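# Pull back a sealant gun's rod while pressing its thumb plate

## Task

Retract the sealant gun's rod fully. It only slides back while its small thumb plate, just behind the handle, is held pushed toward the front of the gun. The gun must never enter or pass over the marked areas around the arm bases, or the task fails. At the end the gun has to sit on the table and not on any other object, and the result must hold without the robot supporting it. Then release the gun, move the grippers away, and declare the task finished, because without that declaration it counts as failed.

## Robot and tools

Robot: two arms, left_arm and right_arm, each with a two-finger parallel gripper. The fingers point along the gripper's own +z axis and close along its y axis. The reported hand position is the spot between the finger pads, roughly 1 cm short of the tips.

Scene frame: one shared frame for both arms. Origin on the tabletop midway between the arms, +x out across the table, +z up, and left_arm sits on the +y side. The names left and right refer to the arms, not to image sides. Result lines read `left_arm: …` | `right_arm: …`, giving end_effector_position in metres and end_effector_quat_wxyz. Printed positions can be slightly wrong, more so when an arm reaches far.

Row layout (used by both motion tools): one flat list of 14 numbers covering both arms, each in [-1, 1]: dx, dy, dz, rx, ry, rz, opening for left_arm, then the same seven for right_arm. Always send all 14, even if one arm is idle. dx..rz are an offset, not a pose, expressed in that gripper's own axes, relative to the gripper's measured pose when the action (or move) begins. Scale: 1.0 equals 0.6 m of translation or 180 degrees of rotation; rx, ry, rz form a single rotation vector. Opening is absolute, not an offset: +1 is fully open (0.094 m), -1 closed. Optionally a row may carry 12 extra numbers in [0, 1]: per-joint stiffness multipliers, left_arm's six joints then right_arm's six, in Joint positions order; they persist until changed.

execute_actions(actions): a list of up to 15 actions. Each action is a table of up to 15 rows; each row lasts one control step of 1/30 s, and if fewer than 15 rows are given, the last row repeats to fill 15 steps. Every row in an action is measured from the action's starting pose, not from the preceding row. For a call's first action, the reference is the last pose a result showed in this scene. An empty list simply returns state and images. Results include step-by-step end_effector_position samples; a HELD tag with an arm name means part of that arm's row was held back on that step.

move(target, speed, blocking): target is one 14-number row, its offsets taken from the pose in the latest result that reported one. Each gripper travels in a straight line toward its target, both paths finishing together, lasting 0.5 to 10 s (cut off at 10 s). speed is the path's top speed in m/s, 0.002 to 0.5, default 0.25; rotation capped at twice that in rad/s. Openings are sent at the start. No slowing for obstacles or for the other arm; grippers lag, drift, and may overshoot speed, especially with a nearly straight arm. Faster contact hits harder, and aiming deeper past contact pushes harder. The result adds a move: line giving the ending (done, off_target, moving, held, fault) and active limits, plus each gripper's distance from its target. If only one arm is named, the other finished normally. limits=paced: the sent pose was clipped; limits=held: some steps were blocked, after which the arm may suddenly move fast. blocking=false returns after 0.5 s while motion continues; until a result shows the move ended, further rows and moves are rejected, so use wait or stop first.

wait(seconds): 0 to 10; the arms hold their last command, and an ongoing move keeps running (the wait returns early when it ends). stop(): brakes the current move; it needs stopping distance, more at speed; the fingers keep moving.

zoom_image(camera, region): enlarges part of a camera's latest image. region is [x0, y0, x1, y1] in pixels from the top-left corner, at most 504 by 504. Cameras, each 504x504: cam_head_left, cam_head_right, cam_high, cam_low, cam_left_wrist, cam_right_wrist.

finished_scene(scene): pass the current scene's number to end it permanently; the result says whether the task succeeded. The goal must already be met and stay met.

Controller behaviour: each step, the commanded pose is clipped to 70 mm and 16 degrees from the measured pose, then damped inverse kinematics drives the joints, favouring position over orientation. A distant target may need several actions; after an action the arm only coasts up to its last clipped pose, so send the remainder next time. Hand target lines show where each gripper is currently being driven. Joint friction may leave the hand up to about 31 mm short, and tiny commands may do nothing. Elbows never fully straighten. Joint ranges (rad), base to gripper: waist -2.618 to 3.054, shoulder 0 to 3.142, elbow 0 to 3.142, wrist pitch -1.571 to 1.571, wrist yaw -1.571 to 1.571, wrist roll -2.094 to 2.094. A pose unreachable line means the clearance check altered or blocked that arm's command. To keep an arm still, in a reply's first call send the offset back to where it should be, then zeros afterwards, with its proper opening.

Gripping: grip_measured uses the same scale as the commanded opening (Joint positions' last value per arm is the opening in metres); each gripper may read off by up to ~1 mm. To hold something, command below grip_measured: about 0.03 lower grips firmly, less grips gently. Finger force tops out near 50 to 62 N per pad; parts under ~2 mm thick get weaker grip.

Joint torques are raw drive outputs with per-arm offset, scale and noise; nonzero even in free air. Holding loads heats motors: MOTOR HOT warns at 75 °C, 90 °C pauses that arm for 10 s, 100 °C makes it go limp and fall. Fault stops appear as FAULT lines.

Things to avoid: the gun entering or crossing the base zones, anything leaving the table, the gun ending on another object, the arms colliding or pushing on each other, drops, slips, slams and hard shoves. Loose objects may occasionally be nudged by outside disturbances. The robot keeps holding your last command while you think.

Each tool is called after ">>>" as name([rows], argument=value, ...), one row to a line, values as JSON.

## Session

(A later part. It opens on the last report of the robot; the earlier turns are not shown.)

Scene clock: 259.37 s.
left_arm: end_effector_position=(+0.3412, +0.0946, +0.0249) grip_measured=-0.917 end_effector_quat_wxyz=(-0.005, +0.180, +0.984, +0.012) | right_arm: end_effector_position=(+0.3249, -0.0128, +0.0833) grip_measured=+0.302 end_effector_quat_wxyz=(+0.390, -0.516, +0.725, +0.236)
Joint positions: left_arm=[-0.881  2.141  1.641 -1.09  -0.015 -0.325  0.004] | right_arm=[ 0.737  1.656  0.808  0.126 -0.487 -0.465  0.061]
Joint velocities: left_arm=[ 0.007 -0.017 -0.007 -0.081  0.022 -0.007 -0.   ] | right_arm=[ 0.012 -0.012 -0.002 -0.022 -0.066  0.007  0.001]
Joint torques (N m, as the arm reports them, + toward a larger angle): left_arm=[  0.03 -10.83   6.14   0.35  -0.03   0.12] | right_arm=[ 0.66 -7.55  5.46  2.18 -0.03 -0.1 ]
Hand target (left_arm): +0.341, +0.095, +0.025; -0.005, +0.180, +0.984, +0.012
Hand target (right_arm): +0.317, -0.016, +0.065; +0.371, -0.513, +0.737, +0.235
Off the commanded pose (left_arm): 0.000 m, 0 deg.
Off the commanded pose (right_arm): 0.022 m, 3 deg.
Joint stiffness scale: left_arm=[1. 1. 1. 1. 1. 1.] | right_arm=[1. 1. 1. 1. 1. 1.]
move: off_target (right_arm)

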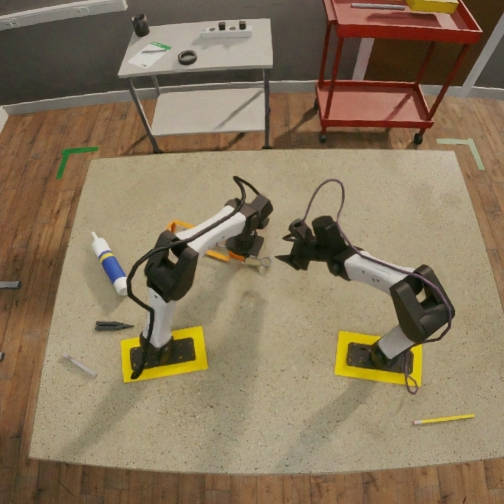

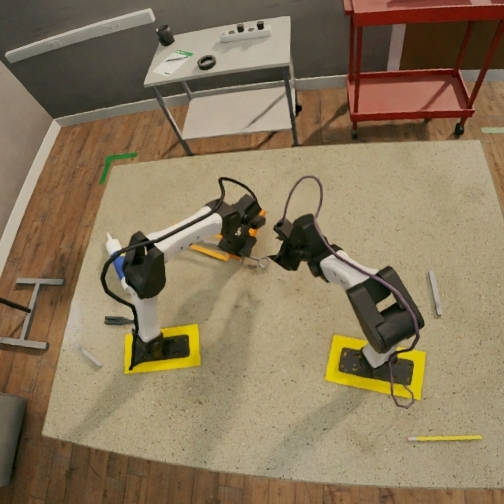

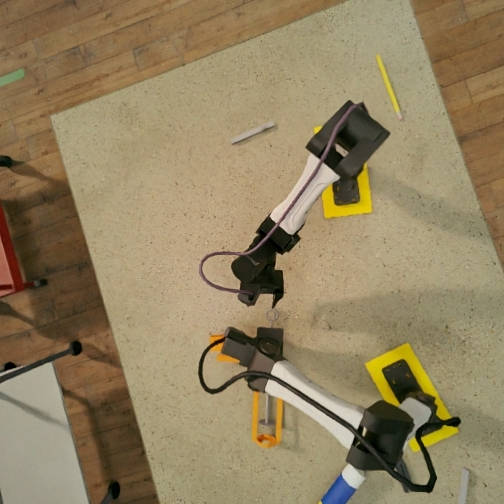

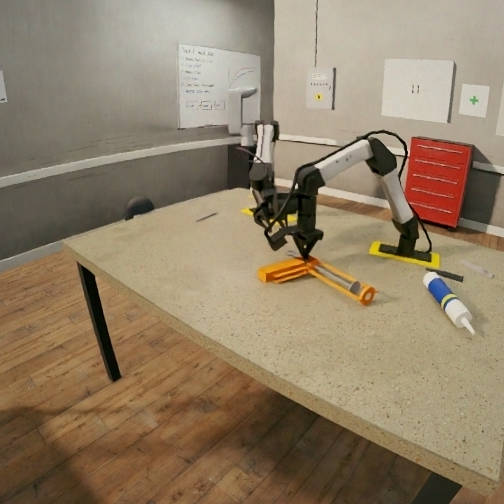

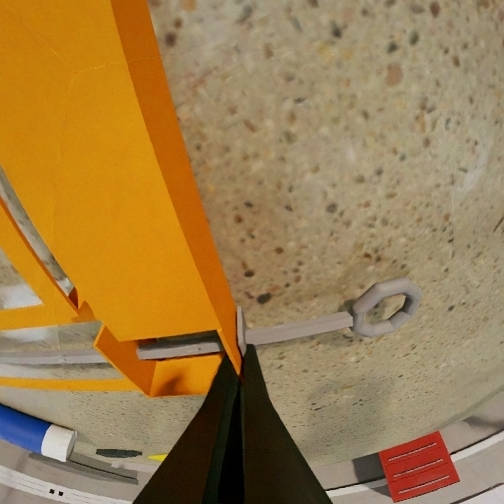

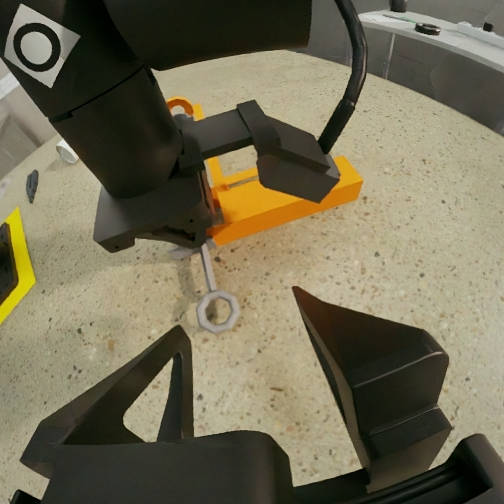

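>>> move(target=[0,0,0,0,0,0,-1, 0.073,0.03,0.075,0,0,0,0.3], speed=0.06)

>>> zoom_image(camera="cam_low", region=[220, 170, 350, 290])

Scene clock: 272.30 s.
left_arm: end_effector_position=(+0.3412, +0.0946, +0.0249) grip_measured=-0.917 end_effector_quat_wxyz=(-0.005, +0.180, +0.984, +0.012) | right_arm: end_effector_position=(+0.3263, +0.0062, +0.0399) grip_measured=+0.302 end_effector_quat_wxyz=(+0.410, -0.517, +0.713, +0.236)
Joint positions: left_arm=[-0.881  2.141  1.641 -1.09  -0.015 -0.325  0.004] | right_arm=[ 0.784  1.825  0.741  0.422 -0.454 -0.436  0.061]
Joint velocities: left_arm=[ 0.007 -0.012  0.007  0.022 -0.007 -0.007 -0.001] | right_arm=[ 0.022 -0.022 -0.017 -0.007  0.022 -0.037 -0.   ]
Joint torques (N m, as the arm reports them, + toward a larger angle): left_arm=[  0.03 -10.83   6.15   0.36  -0.03   0.12] | right_arm=[ 0.76 -8.39  4.45  2.22 -0.05 -0.08]
Hand target (left_arm): +0.341, +0.095, +0.025; -0.005, +0.180, +0.984, +0.012
Hand target (right_arm): +0.317, +0.002, +0.021; +0.390, -0.516, +0.726, +0.235
Off the commanded pose (left_arm): 0.000 m, 0 deg.
Off the commanded pose (right_arm): 0.023 m, 3 deg.
Joint stiffness scale: left_arm=[1. 1. 1. 1. 1. 1.] | right_arm=[1. 1. 1. 1. 1. 1.]
move: off_target (right_arm)

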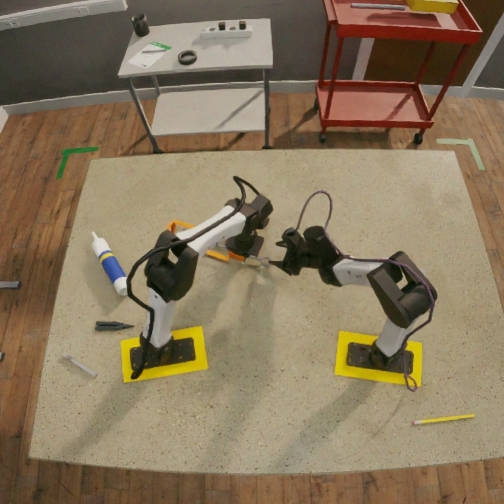

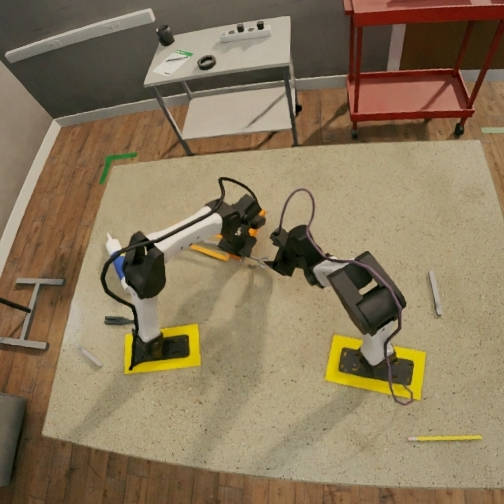

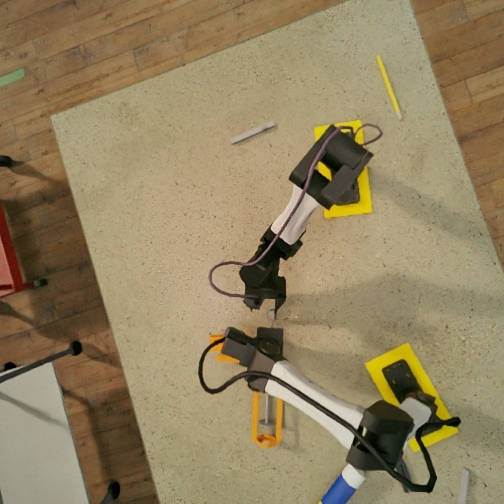

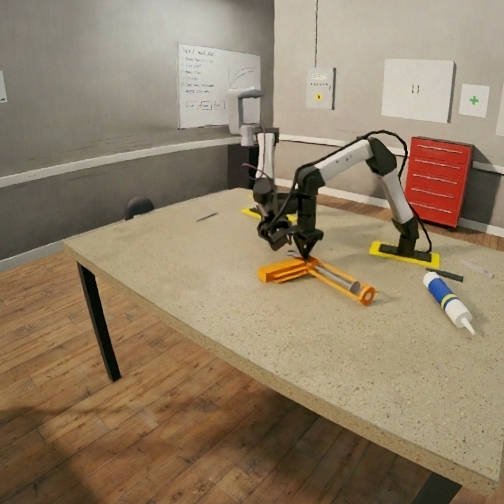

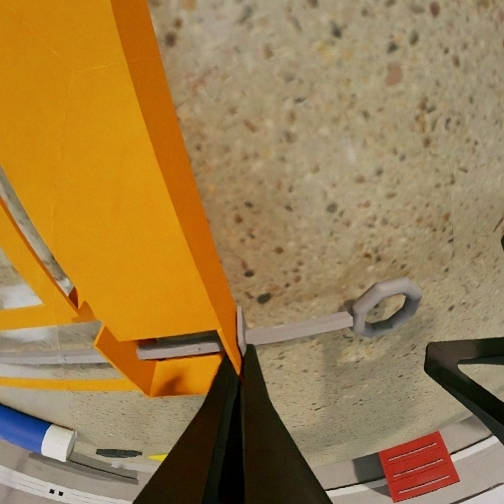

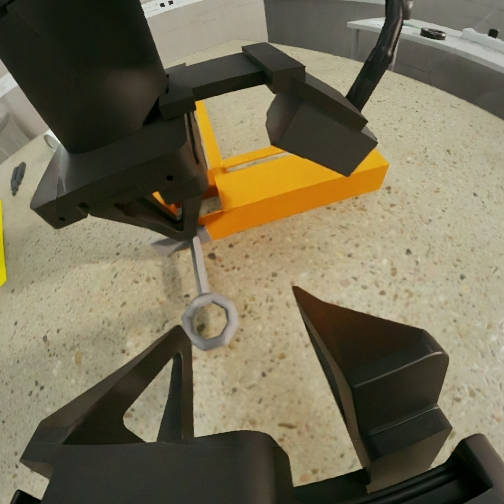

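Region (220, 170, 350, 290) of cam_low's 504x504 image, scaled by 3.877, with more detail than that image has; it fills the top 465 rows of this view, and the rest is white.

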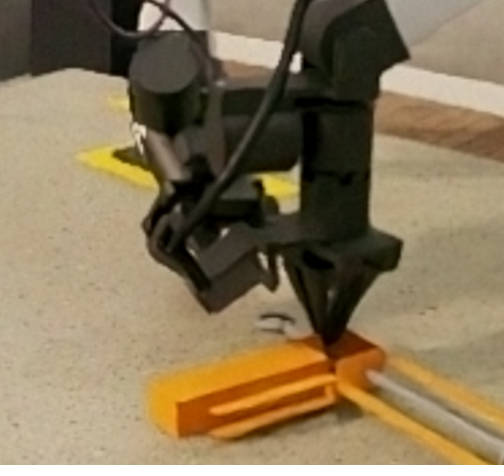

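>>> move(target=[0,0,0,0,0,0,-1, 0.02,0.05,0.0,0,0,0,0.6], speed=0.05)

Scene clock: 280.77 s.
left_arm: end_effector_position=(+0.3412, +0.0946, +0.0249) grip_measured=-0.917 end_effector_quat_wxyz=(-0.005, +0.180, +0.984, +0.012) | right_arm: end_effector_position=(+0.3042, +0.0136, +0.0301) grip_measured=+0.598 end_effector_quat_wxyz=(+0.414, -0.520, +0.709, +0.236)
Joint positions: left_arm=[-0.881  2.141  1.641 -1.09  -0.015 -0.325  0.004] | right_arm=[ 0.844  1.825  0.664  0.524 -0.411 -0.402  0.075]
Joint velocities: left_arm=[-0.007  0.007 -0.027  0.007 -0.037 -0.081  0.001] | right_arm=[ 0.007  0.002  0.012  0.022 -0.022 -0.037 -0.   ]
Joint torques (N m, as the arm reports them, + toward a larger angle): left_arm=[  0.03 -10.83   6.15   0.35  -0.04   0.12] | right_arm=[  0.66 -11.6    4.05   2.27   0.    -0.07]
Hand target (left_arm): +0.341, +0.095, +0.025; -0.005, +0.180, +0.984, +0.012
Hand target (right_arm): +0.297, +0.010, +0.026; +0.410, -0.518, +0.713, +0.235
Off the commanded pose (left_arm): 0.000 m, 0 deg.
Off the commanded pose (right_arm): 0.009 m, 1 deg.
Joint stiffness scale: left_arm=[1. 1. 1. 1. 1. 1.] | right_arm=[1. 1. 1. 1. 1. 1.]
move: done

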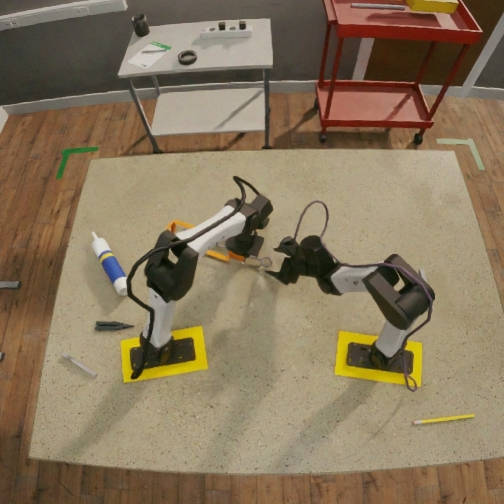

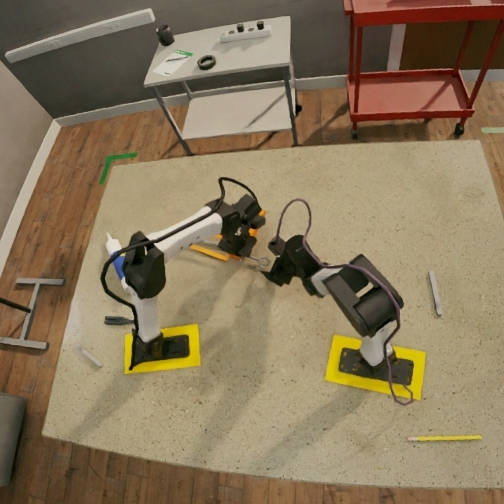

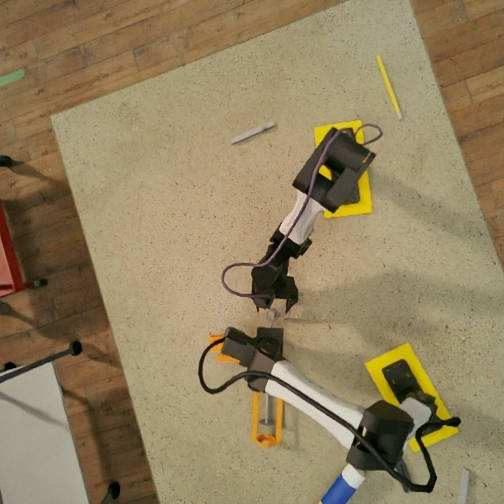

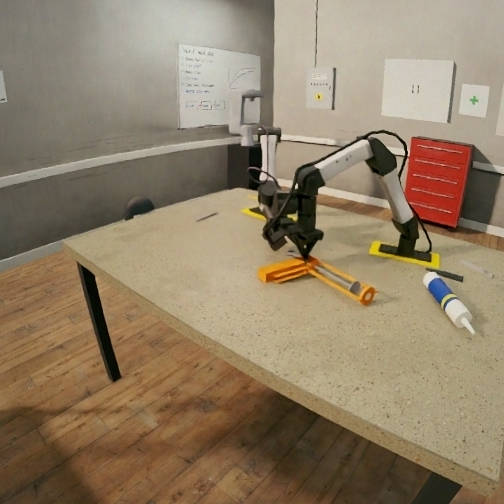

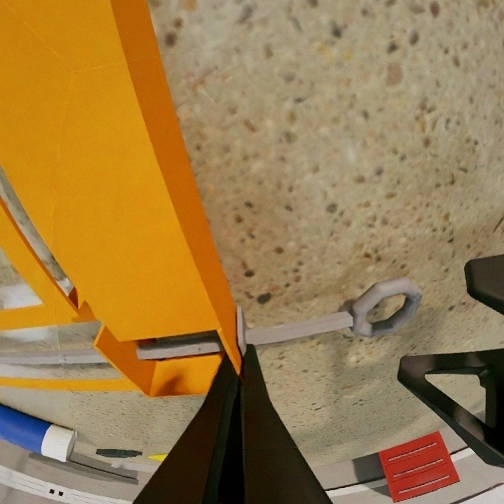

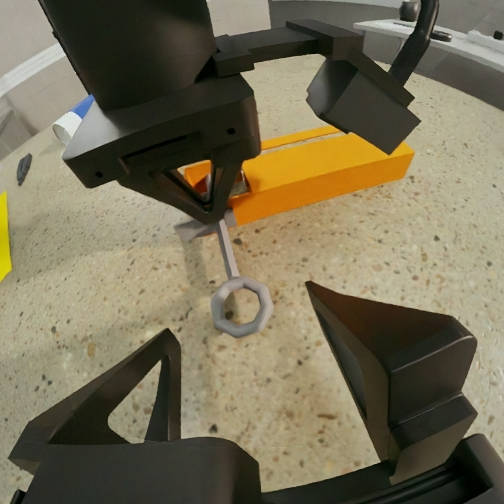

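>>> move(target=[0,0,0,0,0,0,-1, 0.015,0.0,0.05,0,0,0,0.6], speed=0.04)

>>> zoom_image(camera="cam_head_right", region=[200, 200, 320, 300])

Scene clock: 287.97 s.
left_arm: end_effector_position=(+0.3412, +0.0946, +0.0249) grip_measured=-0.917 end_effector_quat_wxyz=(-0.005, +0.180, +0.984, +0.012) | right_arm: end_effector_position=(+0.3103, +0.0261, +0.0101) grip_measured=+0.598 end_effector_quat_wxyz=(+0.413, -0.522, +0.708, +0.237)
Joint positions: left_arm=[-0.881  2.141  1.641 -1.09  -0.015 -0.325  0.004] | right_arm=[ 0.862  1.938  0.701  0.6   -0.401 -0.395  0.075]
Joint velocities: left_arm=[-0.007  0.022  0.017 -0.022 -0.007  0.081 -0.   ] | right_arm=[-0.007 -0.007 -0.002  0.007 -0.066 -0.007 -0.   ]
Joint torques (N m, as the arm reports them, + toward a larger angle): left_arm=[  0.02 -10.82   6.14   0.36  -0.03   0.12] | right_arm=[ 0.75 -8.52  7.73  2.26 -0.02 -0.07]
Hand target (left_arm): +0.341, +0.095, +0.025; -0.005, +0.180, +0.984, +0.012
Hand target (right_arm): +0.314, +0.031, +0.007; +0.414, -0.520, +0.709, +0.236
Off the commanded pose (left_arm): 0.000 m, 0 deg.
Off the commanded pose (right_arm): 0.008 m, 0 deg.
Joint stiffness scale: left_arm=[1. 1. 1. 1. 1. 1.] | right_arm=[1. 1. 1. 1. 1. 1.]
move: done

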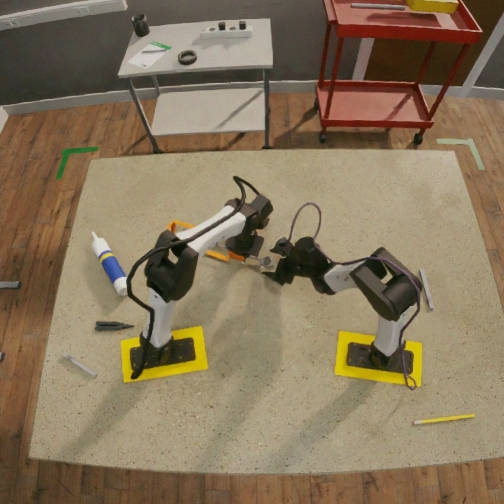

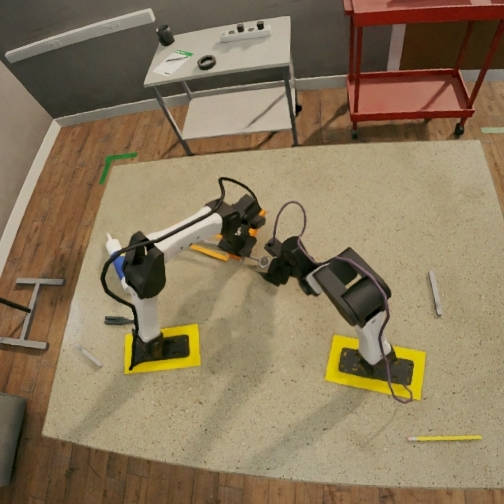

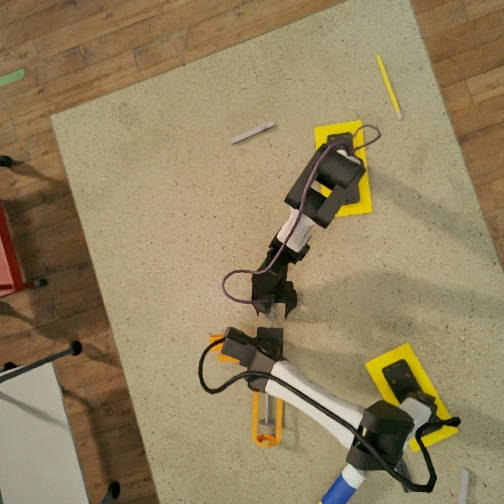

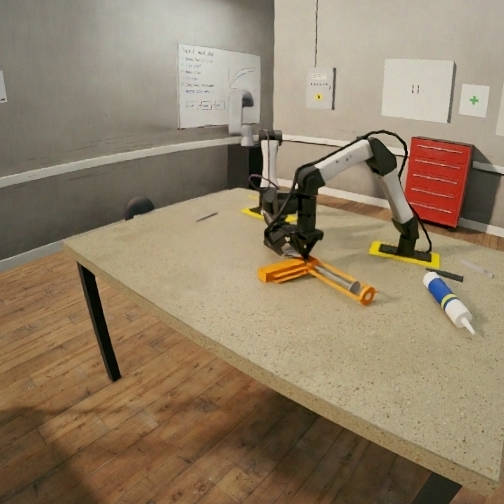

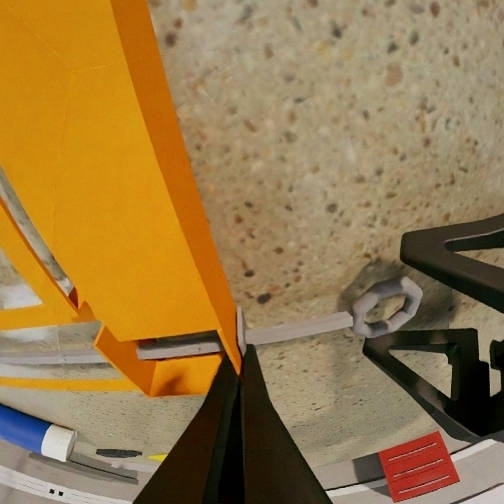

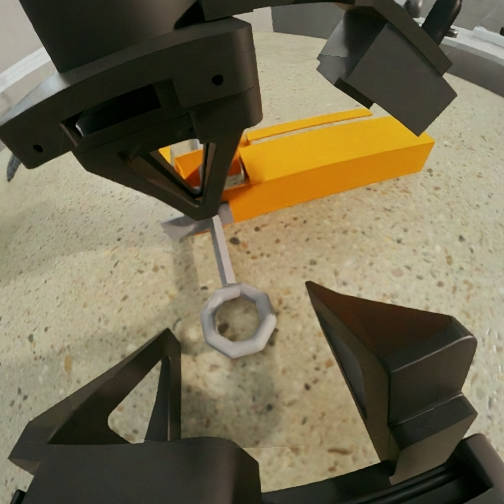

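Region (200, 200, 320, 300) of cam_head_right's 504x504 image, scaled by 4.200, with more detail than that image has.

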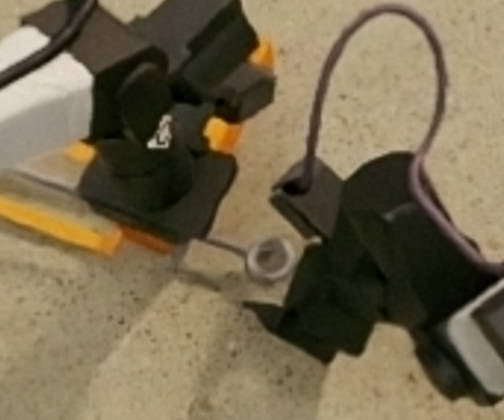

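>>> move(target=[0,0,0,0,0,0,-1, -0.026,0.0,0.026,0,0,0,0.6], speed=0.04)

>>> zoom_image(camera="cam_head_right", region=[200, 200, 320, 300])

Scene clock: 299.03 s.
left_arm: end_effector_position=(+0.3412, +0.0946, +0.0249) grip_measured=-0.917 end_effector_quat_wxyz=(-0.005, +0.180, +0.984, +0.012) | right_arm: end_effector_position=(+0.3180, +0.0447, +0.0272) grip_measured=+0.598 end_effector_quat_wxyz=(+0.432, -0.523, +0.695, +0.239)
Joint positions: left_arm=[-0.881  2.141  1.641 -1.09  -0.015 -0.325  0.004] | right_arm=[ 0.889  1.938  0.759  0.594 -0.383 -0.383  0.075]
Joint velocities: left_arm=[ 0.017 -0.022  0.002  0.007  0.022 -0.007 -0.001] | right_arm=[ 0.007 -0.007 -0.012 -0.037 -0.051 -0.037  0.001]
Joint torques (N m, as the arm reports them, + toward a larger angle): left_arm=[  0.03 -10.81   6.14   0.36  -0.04   0.12] | right_arm=[ 0.76 -8.88  7.96  1.94  0.01 -0.08]
Hand target (left_arm): +0.341, +0.095, +0.025; -0.005, +0.180, +0.984, +0.012
Hand target (right_arm): +0.317, +0.046, +0.015; +0.413, -0.523, +0.708, +0.236
Off the commanded pose (left_arm): 0.000 m, 0 deg.
Off the commanded pose (right_arm): 0.013 m, 3 deg.
Joint stiffness scale: left_arm=[1. 1. 1. 1. 1. 1.] | right_arm=[1. 1. 1. 1. 1. 1.]
move: off_target (right_arm)

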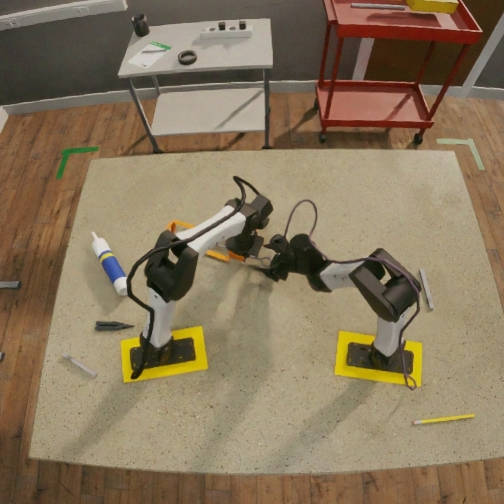

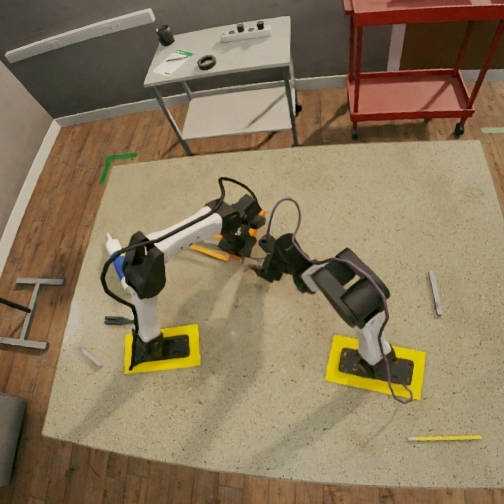

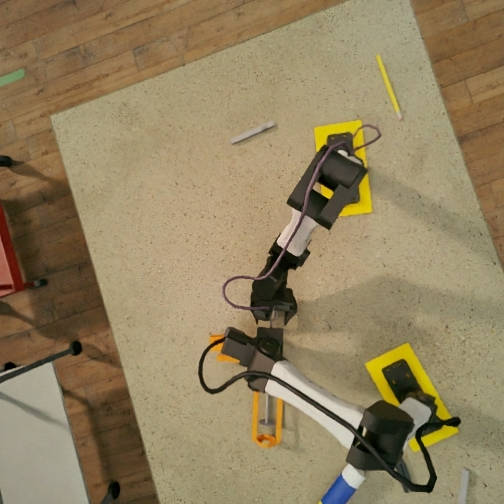

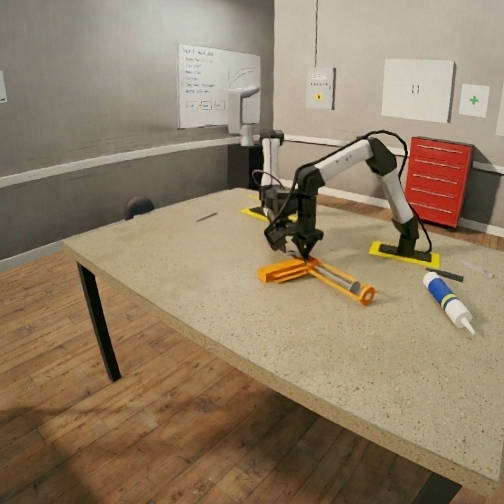

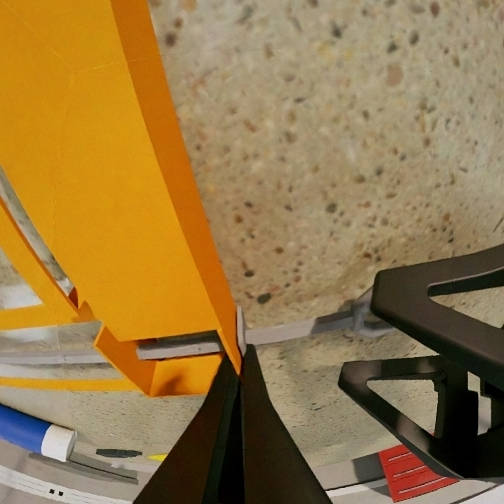

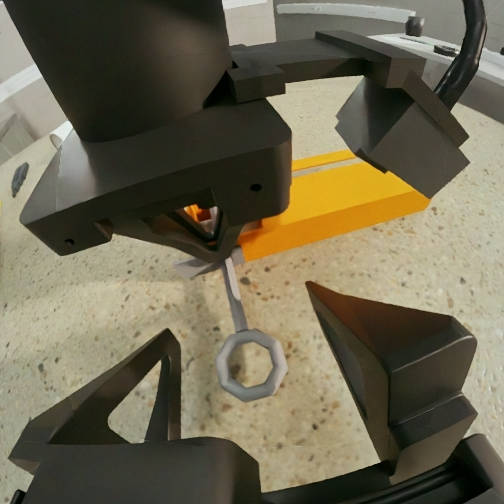

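Region (200, 200, 320, 300) of cam_head_right's 504x504 image, scaled by 4.200, with more detail than that image has.

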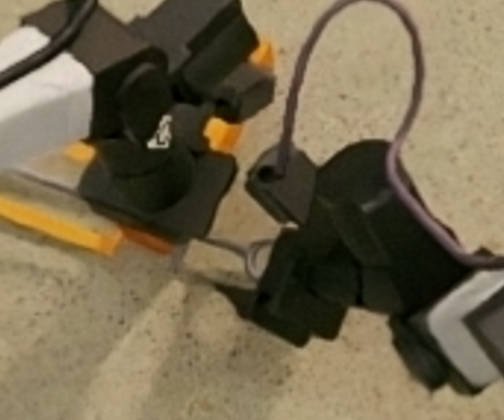

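>>> move(target=[0,0,0,0,0,0,-1, 0.03,0.006,0.014,0,0,0,0.6], speed=0.03)

>>> zoom_image(camera="cam_head_right", region=[200, 200, 320, 300])

Scene clock: 306.63 s.
left_arm: end_effector_position=(+0.3412, +0.0946, +0.0249) grip_measured=-0.917 end_effector_quat_wxyz=(-0.005, +0.180, +0.984, +0.012) | right_arm: end_effector_position=(+0.3224, +0.0481, +0.0232) grip_measured=+0.598 end_effector_quat_wxyz=(-0.445, +0.521, -0.688, -0.239)
Joint positions: left_arm=[-0.881  2.141  1.641 -1.09  -0.015 -0.325  0.004] | right_arm=[ 0.889  1.98   0.759  0.666 -0.382 -0.382  0.075]
Joint velocities: left_arm=[ 0.002  0.012  0.002 -0.007  0.037  0.037  0.001] | right_arm=[ 0.002  0.002  0.012  0.007 -0.051 -0.081  0.   ]
Joint torques (N m, as the arm reports them, + toward a larger angle): left_arm=[  0.02 -10.82   6.16   0.36  -0.04   0.12] | right_arm=[-0.05 -9.31  4.4   2.36 -0.09 -0.17]
Hand target (left_arm): +0.341, +0.095, +0.025; -0.005, +0.180, +0.984, +0.012
Hand target (right_arm): +0.316, +0.043, +0.008; +0.432, -0.523, +0.695, +0.239
Off the commanded pose (left_arm): 0.000 m, 0 deg.
Off the commanded pose (right_arm): 0.018 m, 2 deg.
Joint stiffness scale: left_arm=[1. 1. 1. 1. 1. 1.] | right_arm=[1. 1. 1. 1. 1. 1.]
move: off_target (right_arm)

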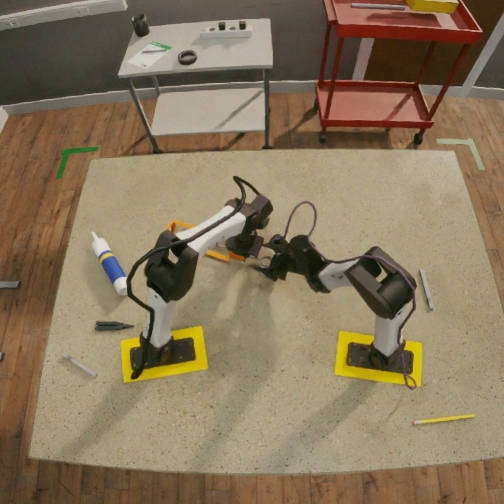

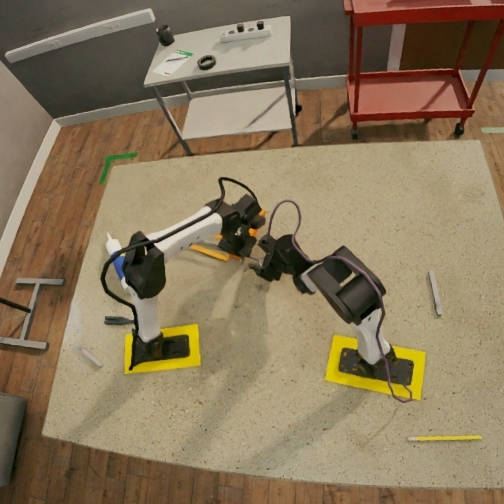

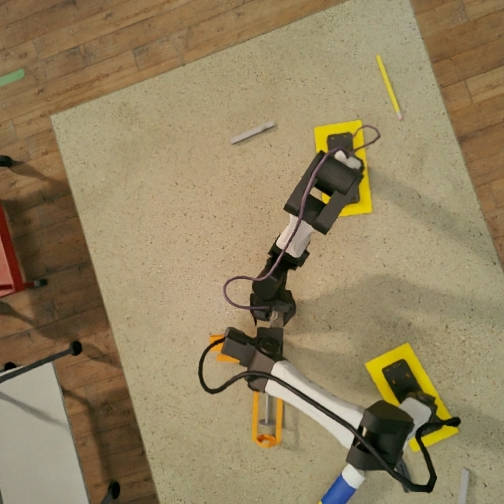

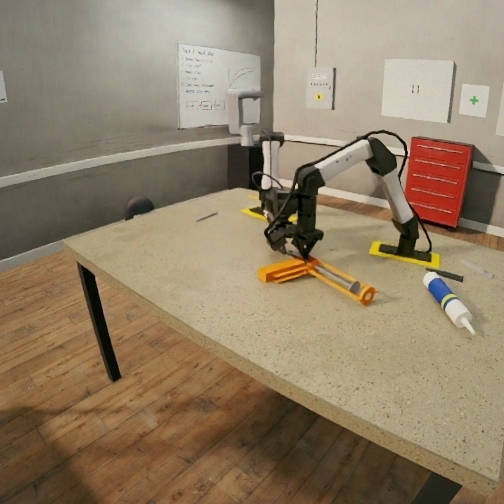

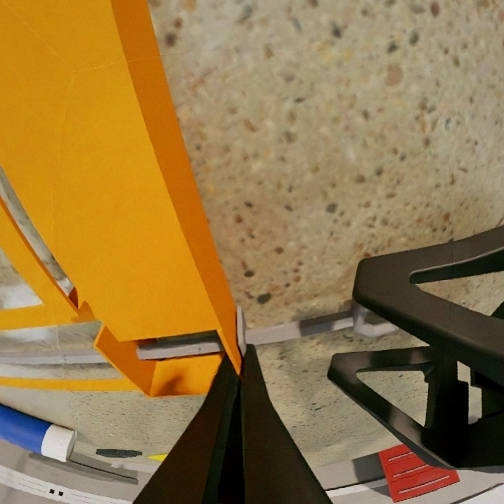

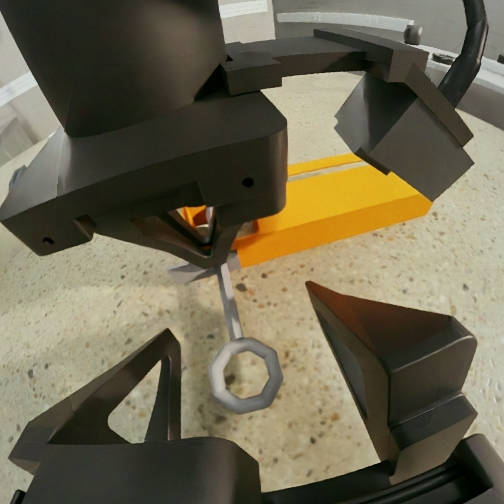

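Region (200, 200, 320, 300) of cam_head_right's 504x504 image, scaled by 4.200, with more detail than that image has.

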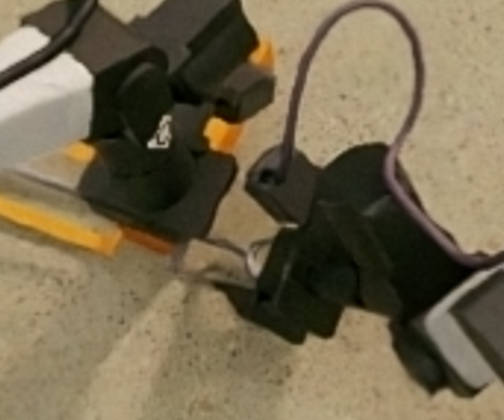

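>>> move(target=[0,0,0,0,0,0,-1, 0.035,0.02,0.0,0,0.02,0,0.6], speed=0.03)

>>> zoom_image(camera="cam_head_right", region=[200, 200, 320, 300])

Scene clock: 320.10 s.
left_arm: end_effector_position=(+0.3412, +0.0946, +0.0249) grip_measured=-0.917 end_effector_quat_wxyz=(-0.005, +0.180, +0.984, +0.012) | right_arm: end_effector_position=(+0.3229, +0.0501, +0.0236) grip_measured=+0.598 end_effector_quat_wxyz=(-0.451, +0.521, -0.688, -0.229)
Joint positions: left_arm=[-0.881  2.141  1.641 -1.09  -0.015 -0.325  0.004] | right_arm=[ 0.902  1.98   0.759  0.674 -0.351 -0.384  0.075]
Joint velocities: left_arm=[ 0.007  0.012 -0.012  0.037  0.007 -0.081  0.001] | right_arm=[-0.007 -0.007  0.007 -0.037 -0.007  0.022  0.   ]
Joint torques (N m, as the arm reports them, + toward a larger angle): left_arm=[  0.01 -10.81   6.16   0.36  -0.04   0.12] | right_arm=[  0.76 -11.02   3.45   2.06   0.    -0.24]
Hand target (left_arm): +0.341, +0.095, +0.025; -0.005, +0.180, +0.984, +0.012
Hand target (right_arm): +0.310, +0.042, +0.004; +0.424, -0.528, +0.701, +0.222
Off the commanded pose (left_arm): 0.000 m, 0 deg.
Off the commanded pose (right_arm): 0.025 m, 4 deg.
Joint stiffness scale: left_arm=[1. 1. 1. 1. 1. 1.] | right_arm=[1. 1. 1. 1. 1. 1.]
move: off_target (right_arm)

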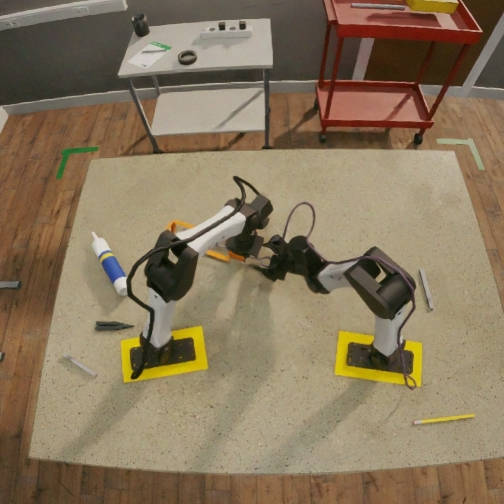

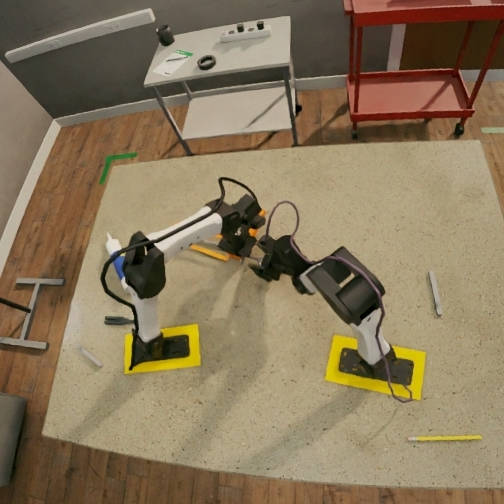

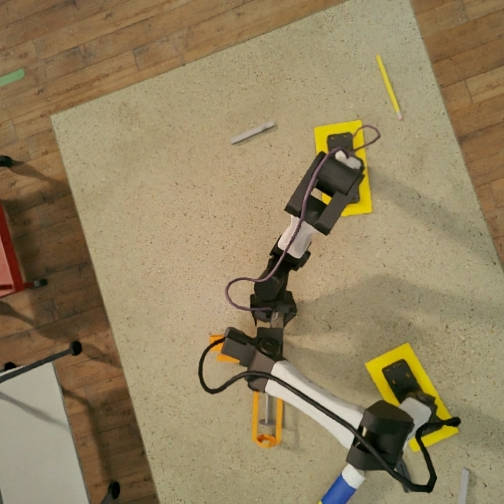

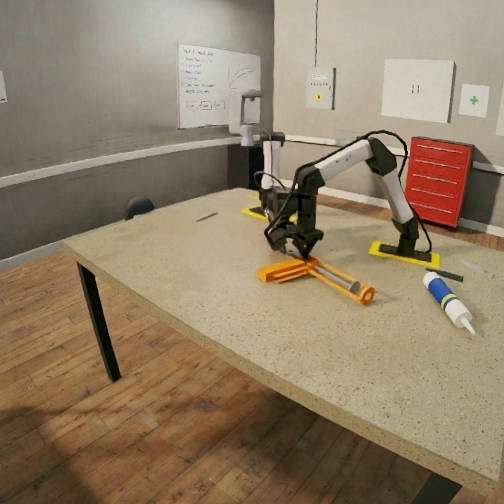

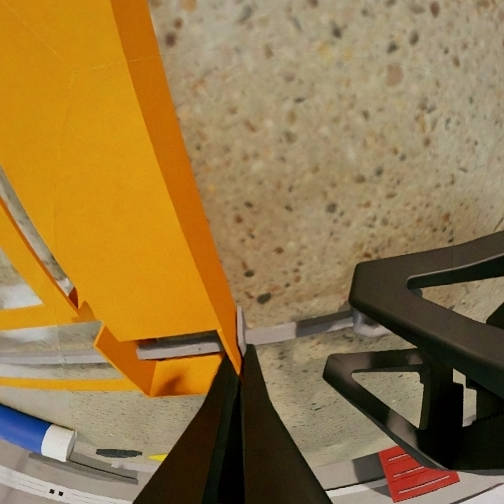

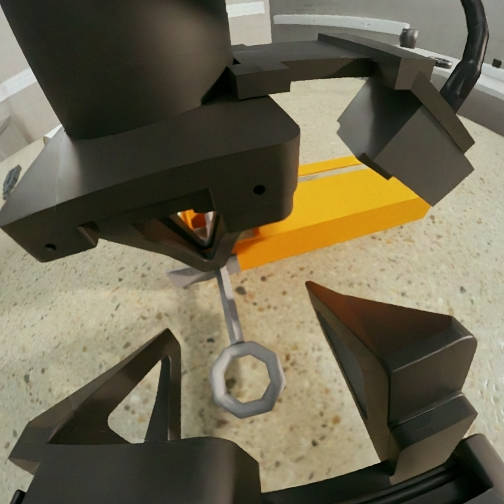

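Region (200, 200, 320, 300) of cam_head_right's 504x504 image, scaled by 4.200, with more detail than that image has.

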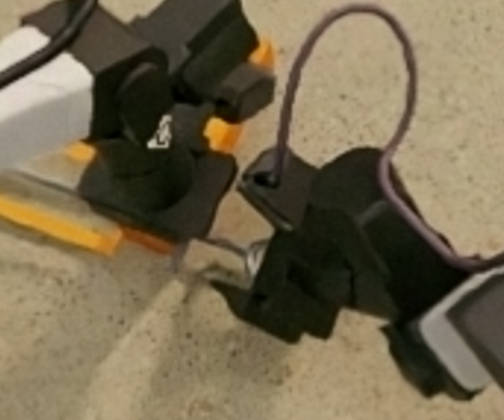

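>>> move(target=[0,0,0,0,0,0,-1, 0,0,0,0,0,0,-0.6], speed=0.03)

>>> zoom_image(camera="cam_head_right", region=[200, 200, 320, 300])

Scene clock: 325.93 s.
left_arm: end_effector_position=(+0.3412, +0.0946, +0.0249) grip_measured=-0.917 end_effector_quat_wxyz=(-0.005, +0.180, +0.984, +0.012) | right_arm: end_effector_position=(+0.3231, +0.0500, +0.0236) grip_measured=-0.598 end_effector_quat_wxyz=(-0.451, +0.520, -0.688, -0.229)
Joint positions: left_arm=[-0.881  2.141  1.641 -1.09  -0.015 -0.325  0.004] | right_arm=[ 0.902  1.98   0.759  0.674 -0.35  -0.384  0.019]
Joint velocities: left_arm=[ 0.002 -0.012  0.007  0.037 -0.051  0.007 -0.   ] | right_arm=[ 0.022  0.007 -0.002  0.022 -0.066 -0.007 -0.   ]
Joint torques (N m, as the arm reports them, + toward a larger angle): left_arm=[  0.04 -10.82   6.15   0.36  -0.03   0.12] | right_arm=[  0.01 -11.93   6.16   2.29  -0.07  -0.15]
Hand target (left_arm): +0.341, +0.095, +0.025; -0.005, +0.180, +0.984, +0.012
Hand target (right_arm): +0.323, +0.050, +0.024; +0.451, -0.521, +0.688, +0.229
Off the commanded pose (left_arm): 0.000 m, 0 deg.
Off the commanded pose (right_arm): 0.000 m, 0 deg.
Joint stiffness scale: left_arm=[1. 1. 1. 1. 1. 1.] | right_arm=[1. 1. 1. 1. 1. 1.]
move: done

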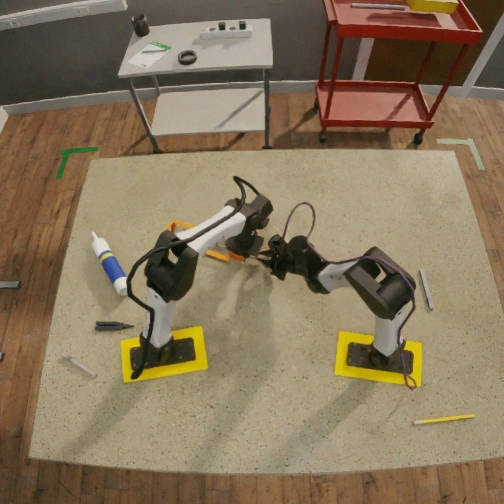

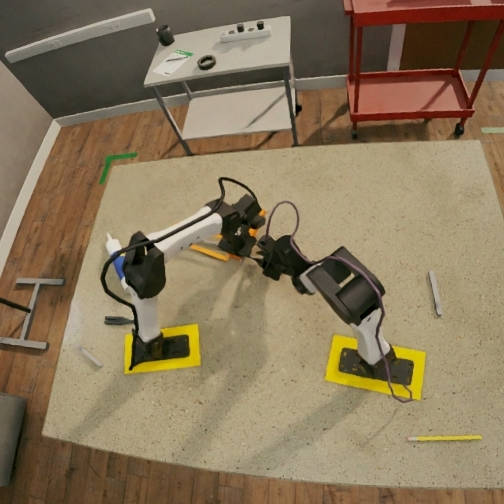

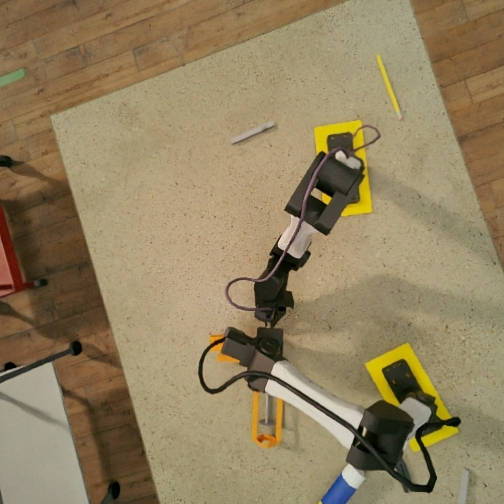

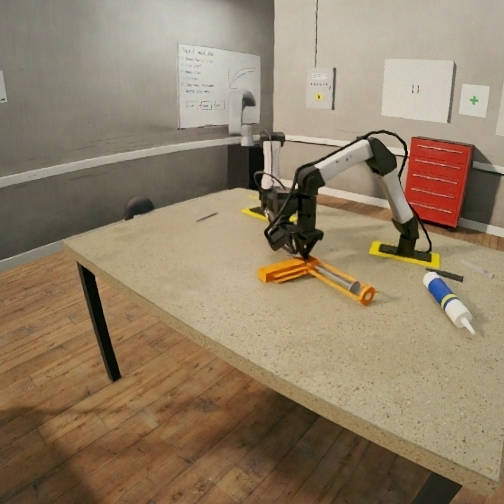

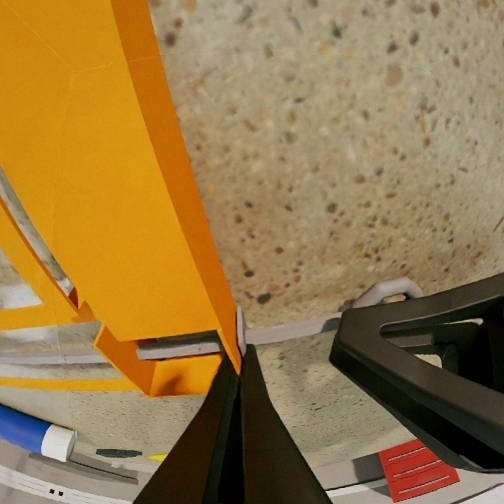

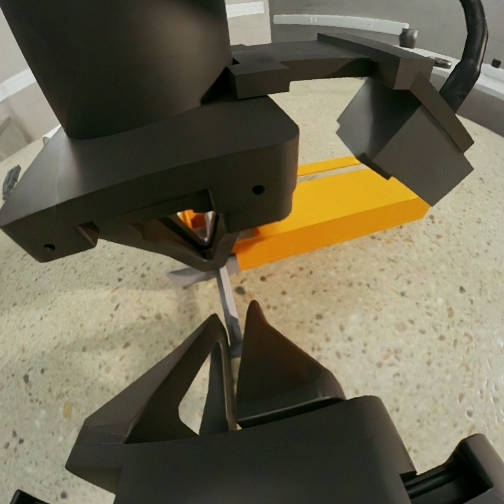

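Region (200, 200, 320, 300) of cam_head_right's 504x504 image, scaled by 4.200, with more detail than that image has.

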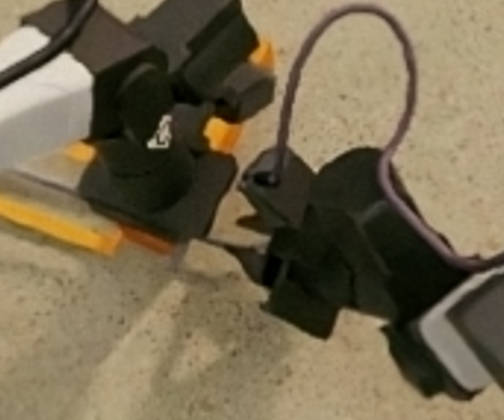

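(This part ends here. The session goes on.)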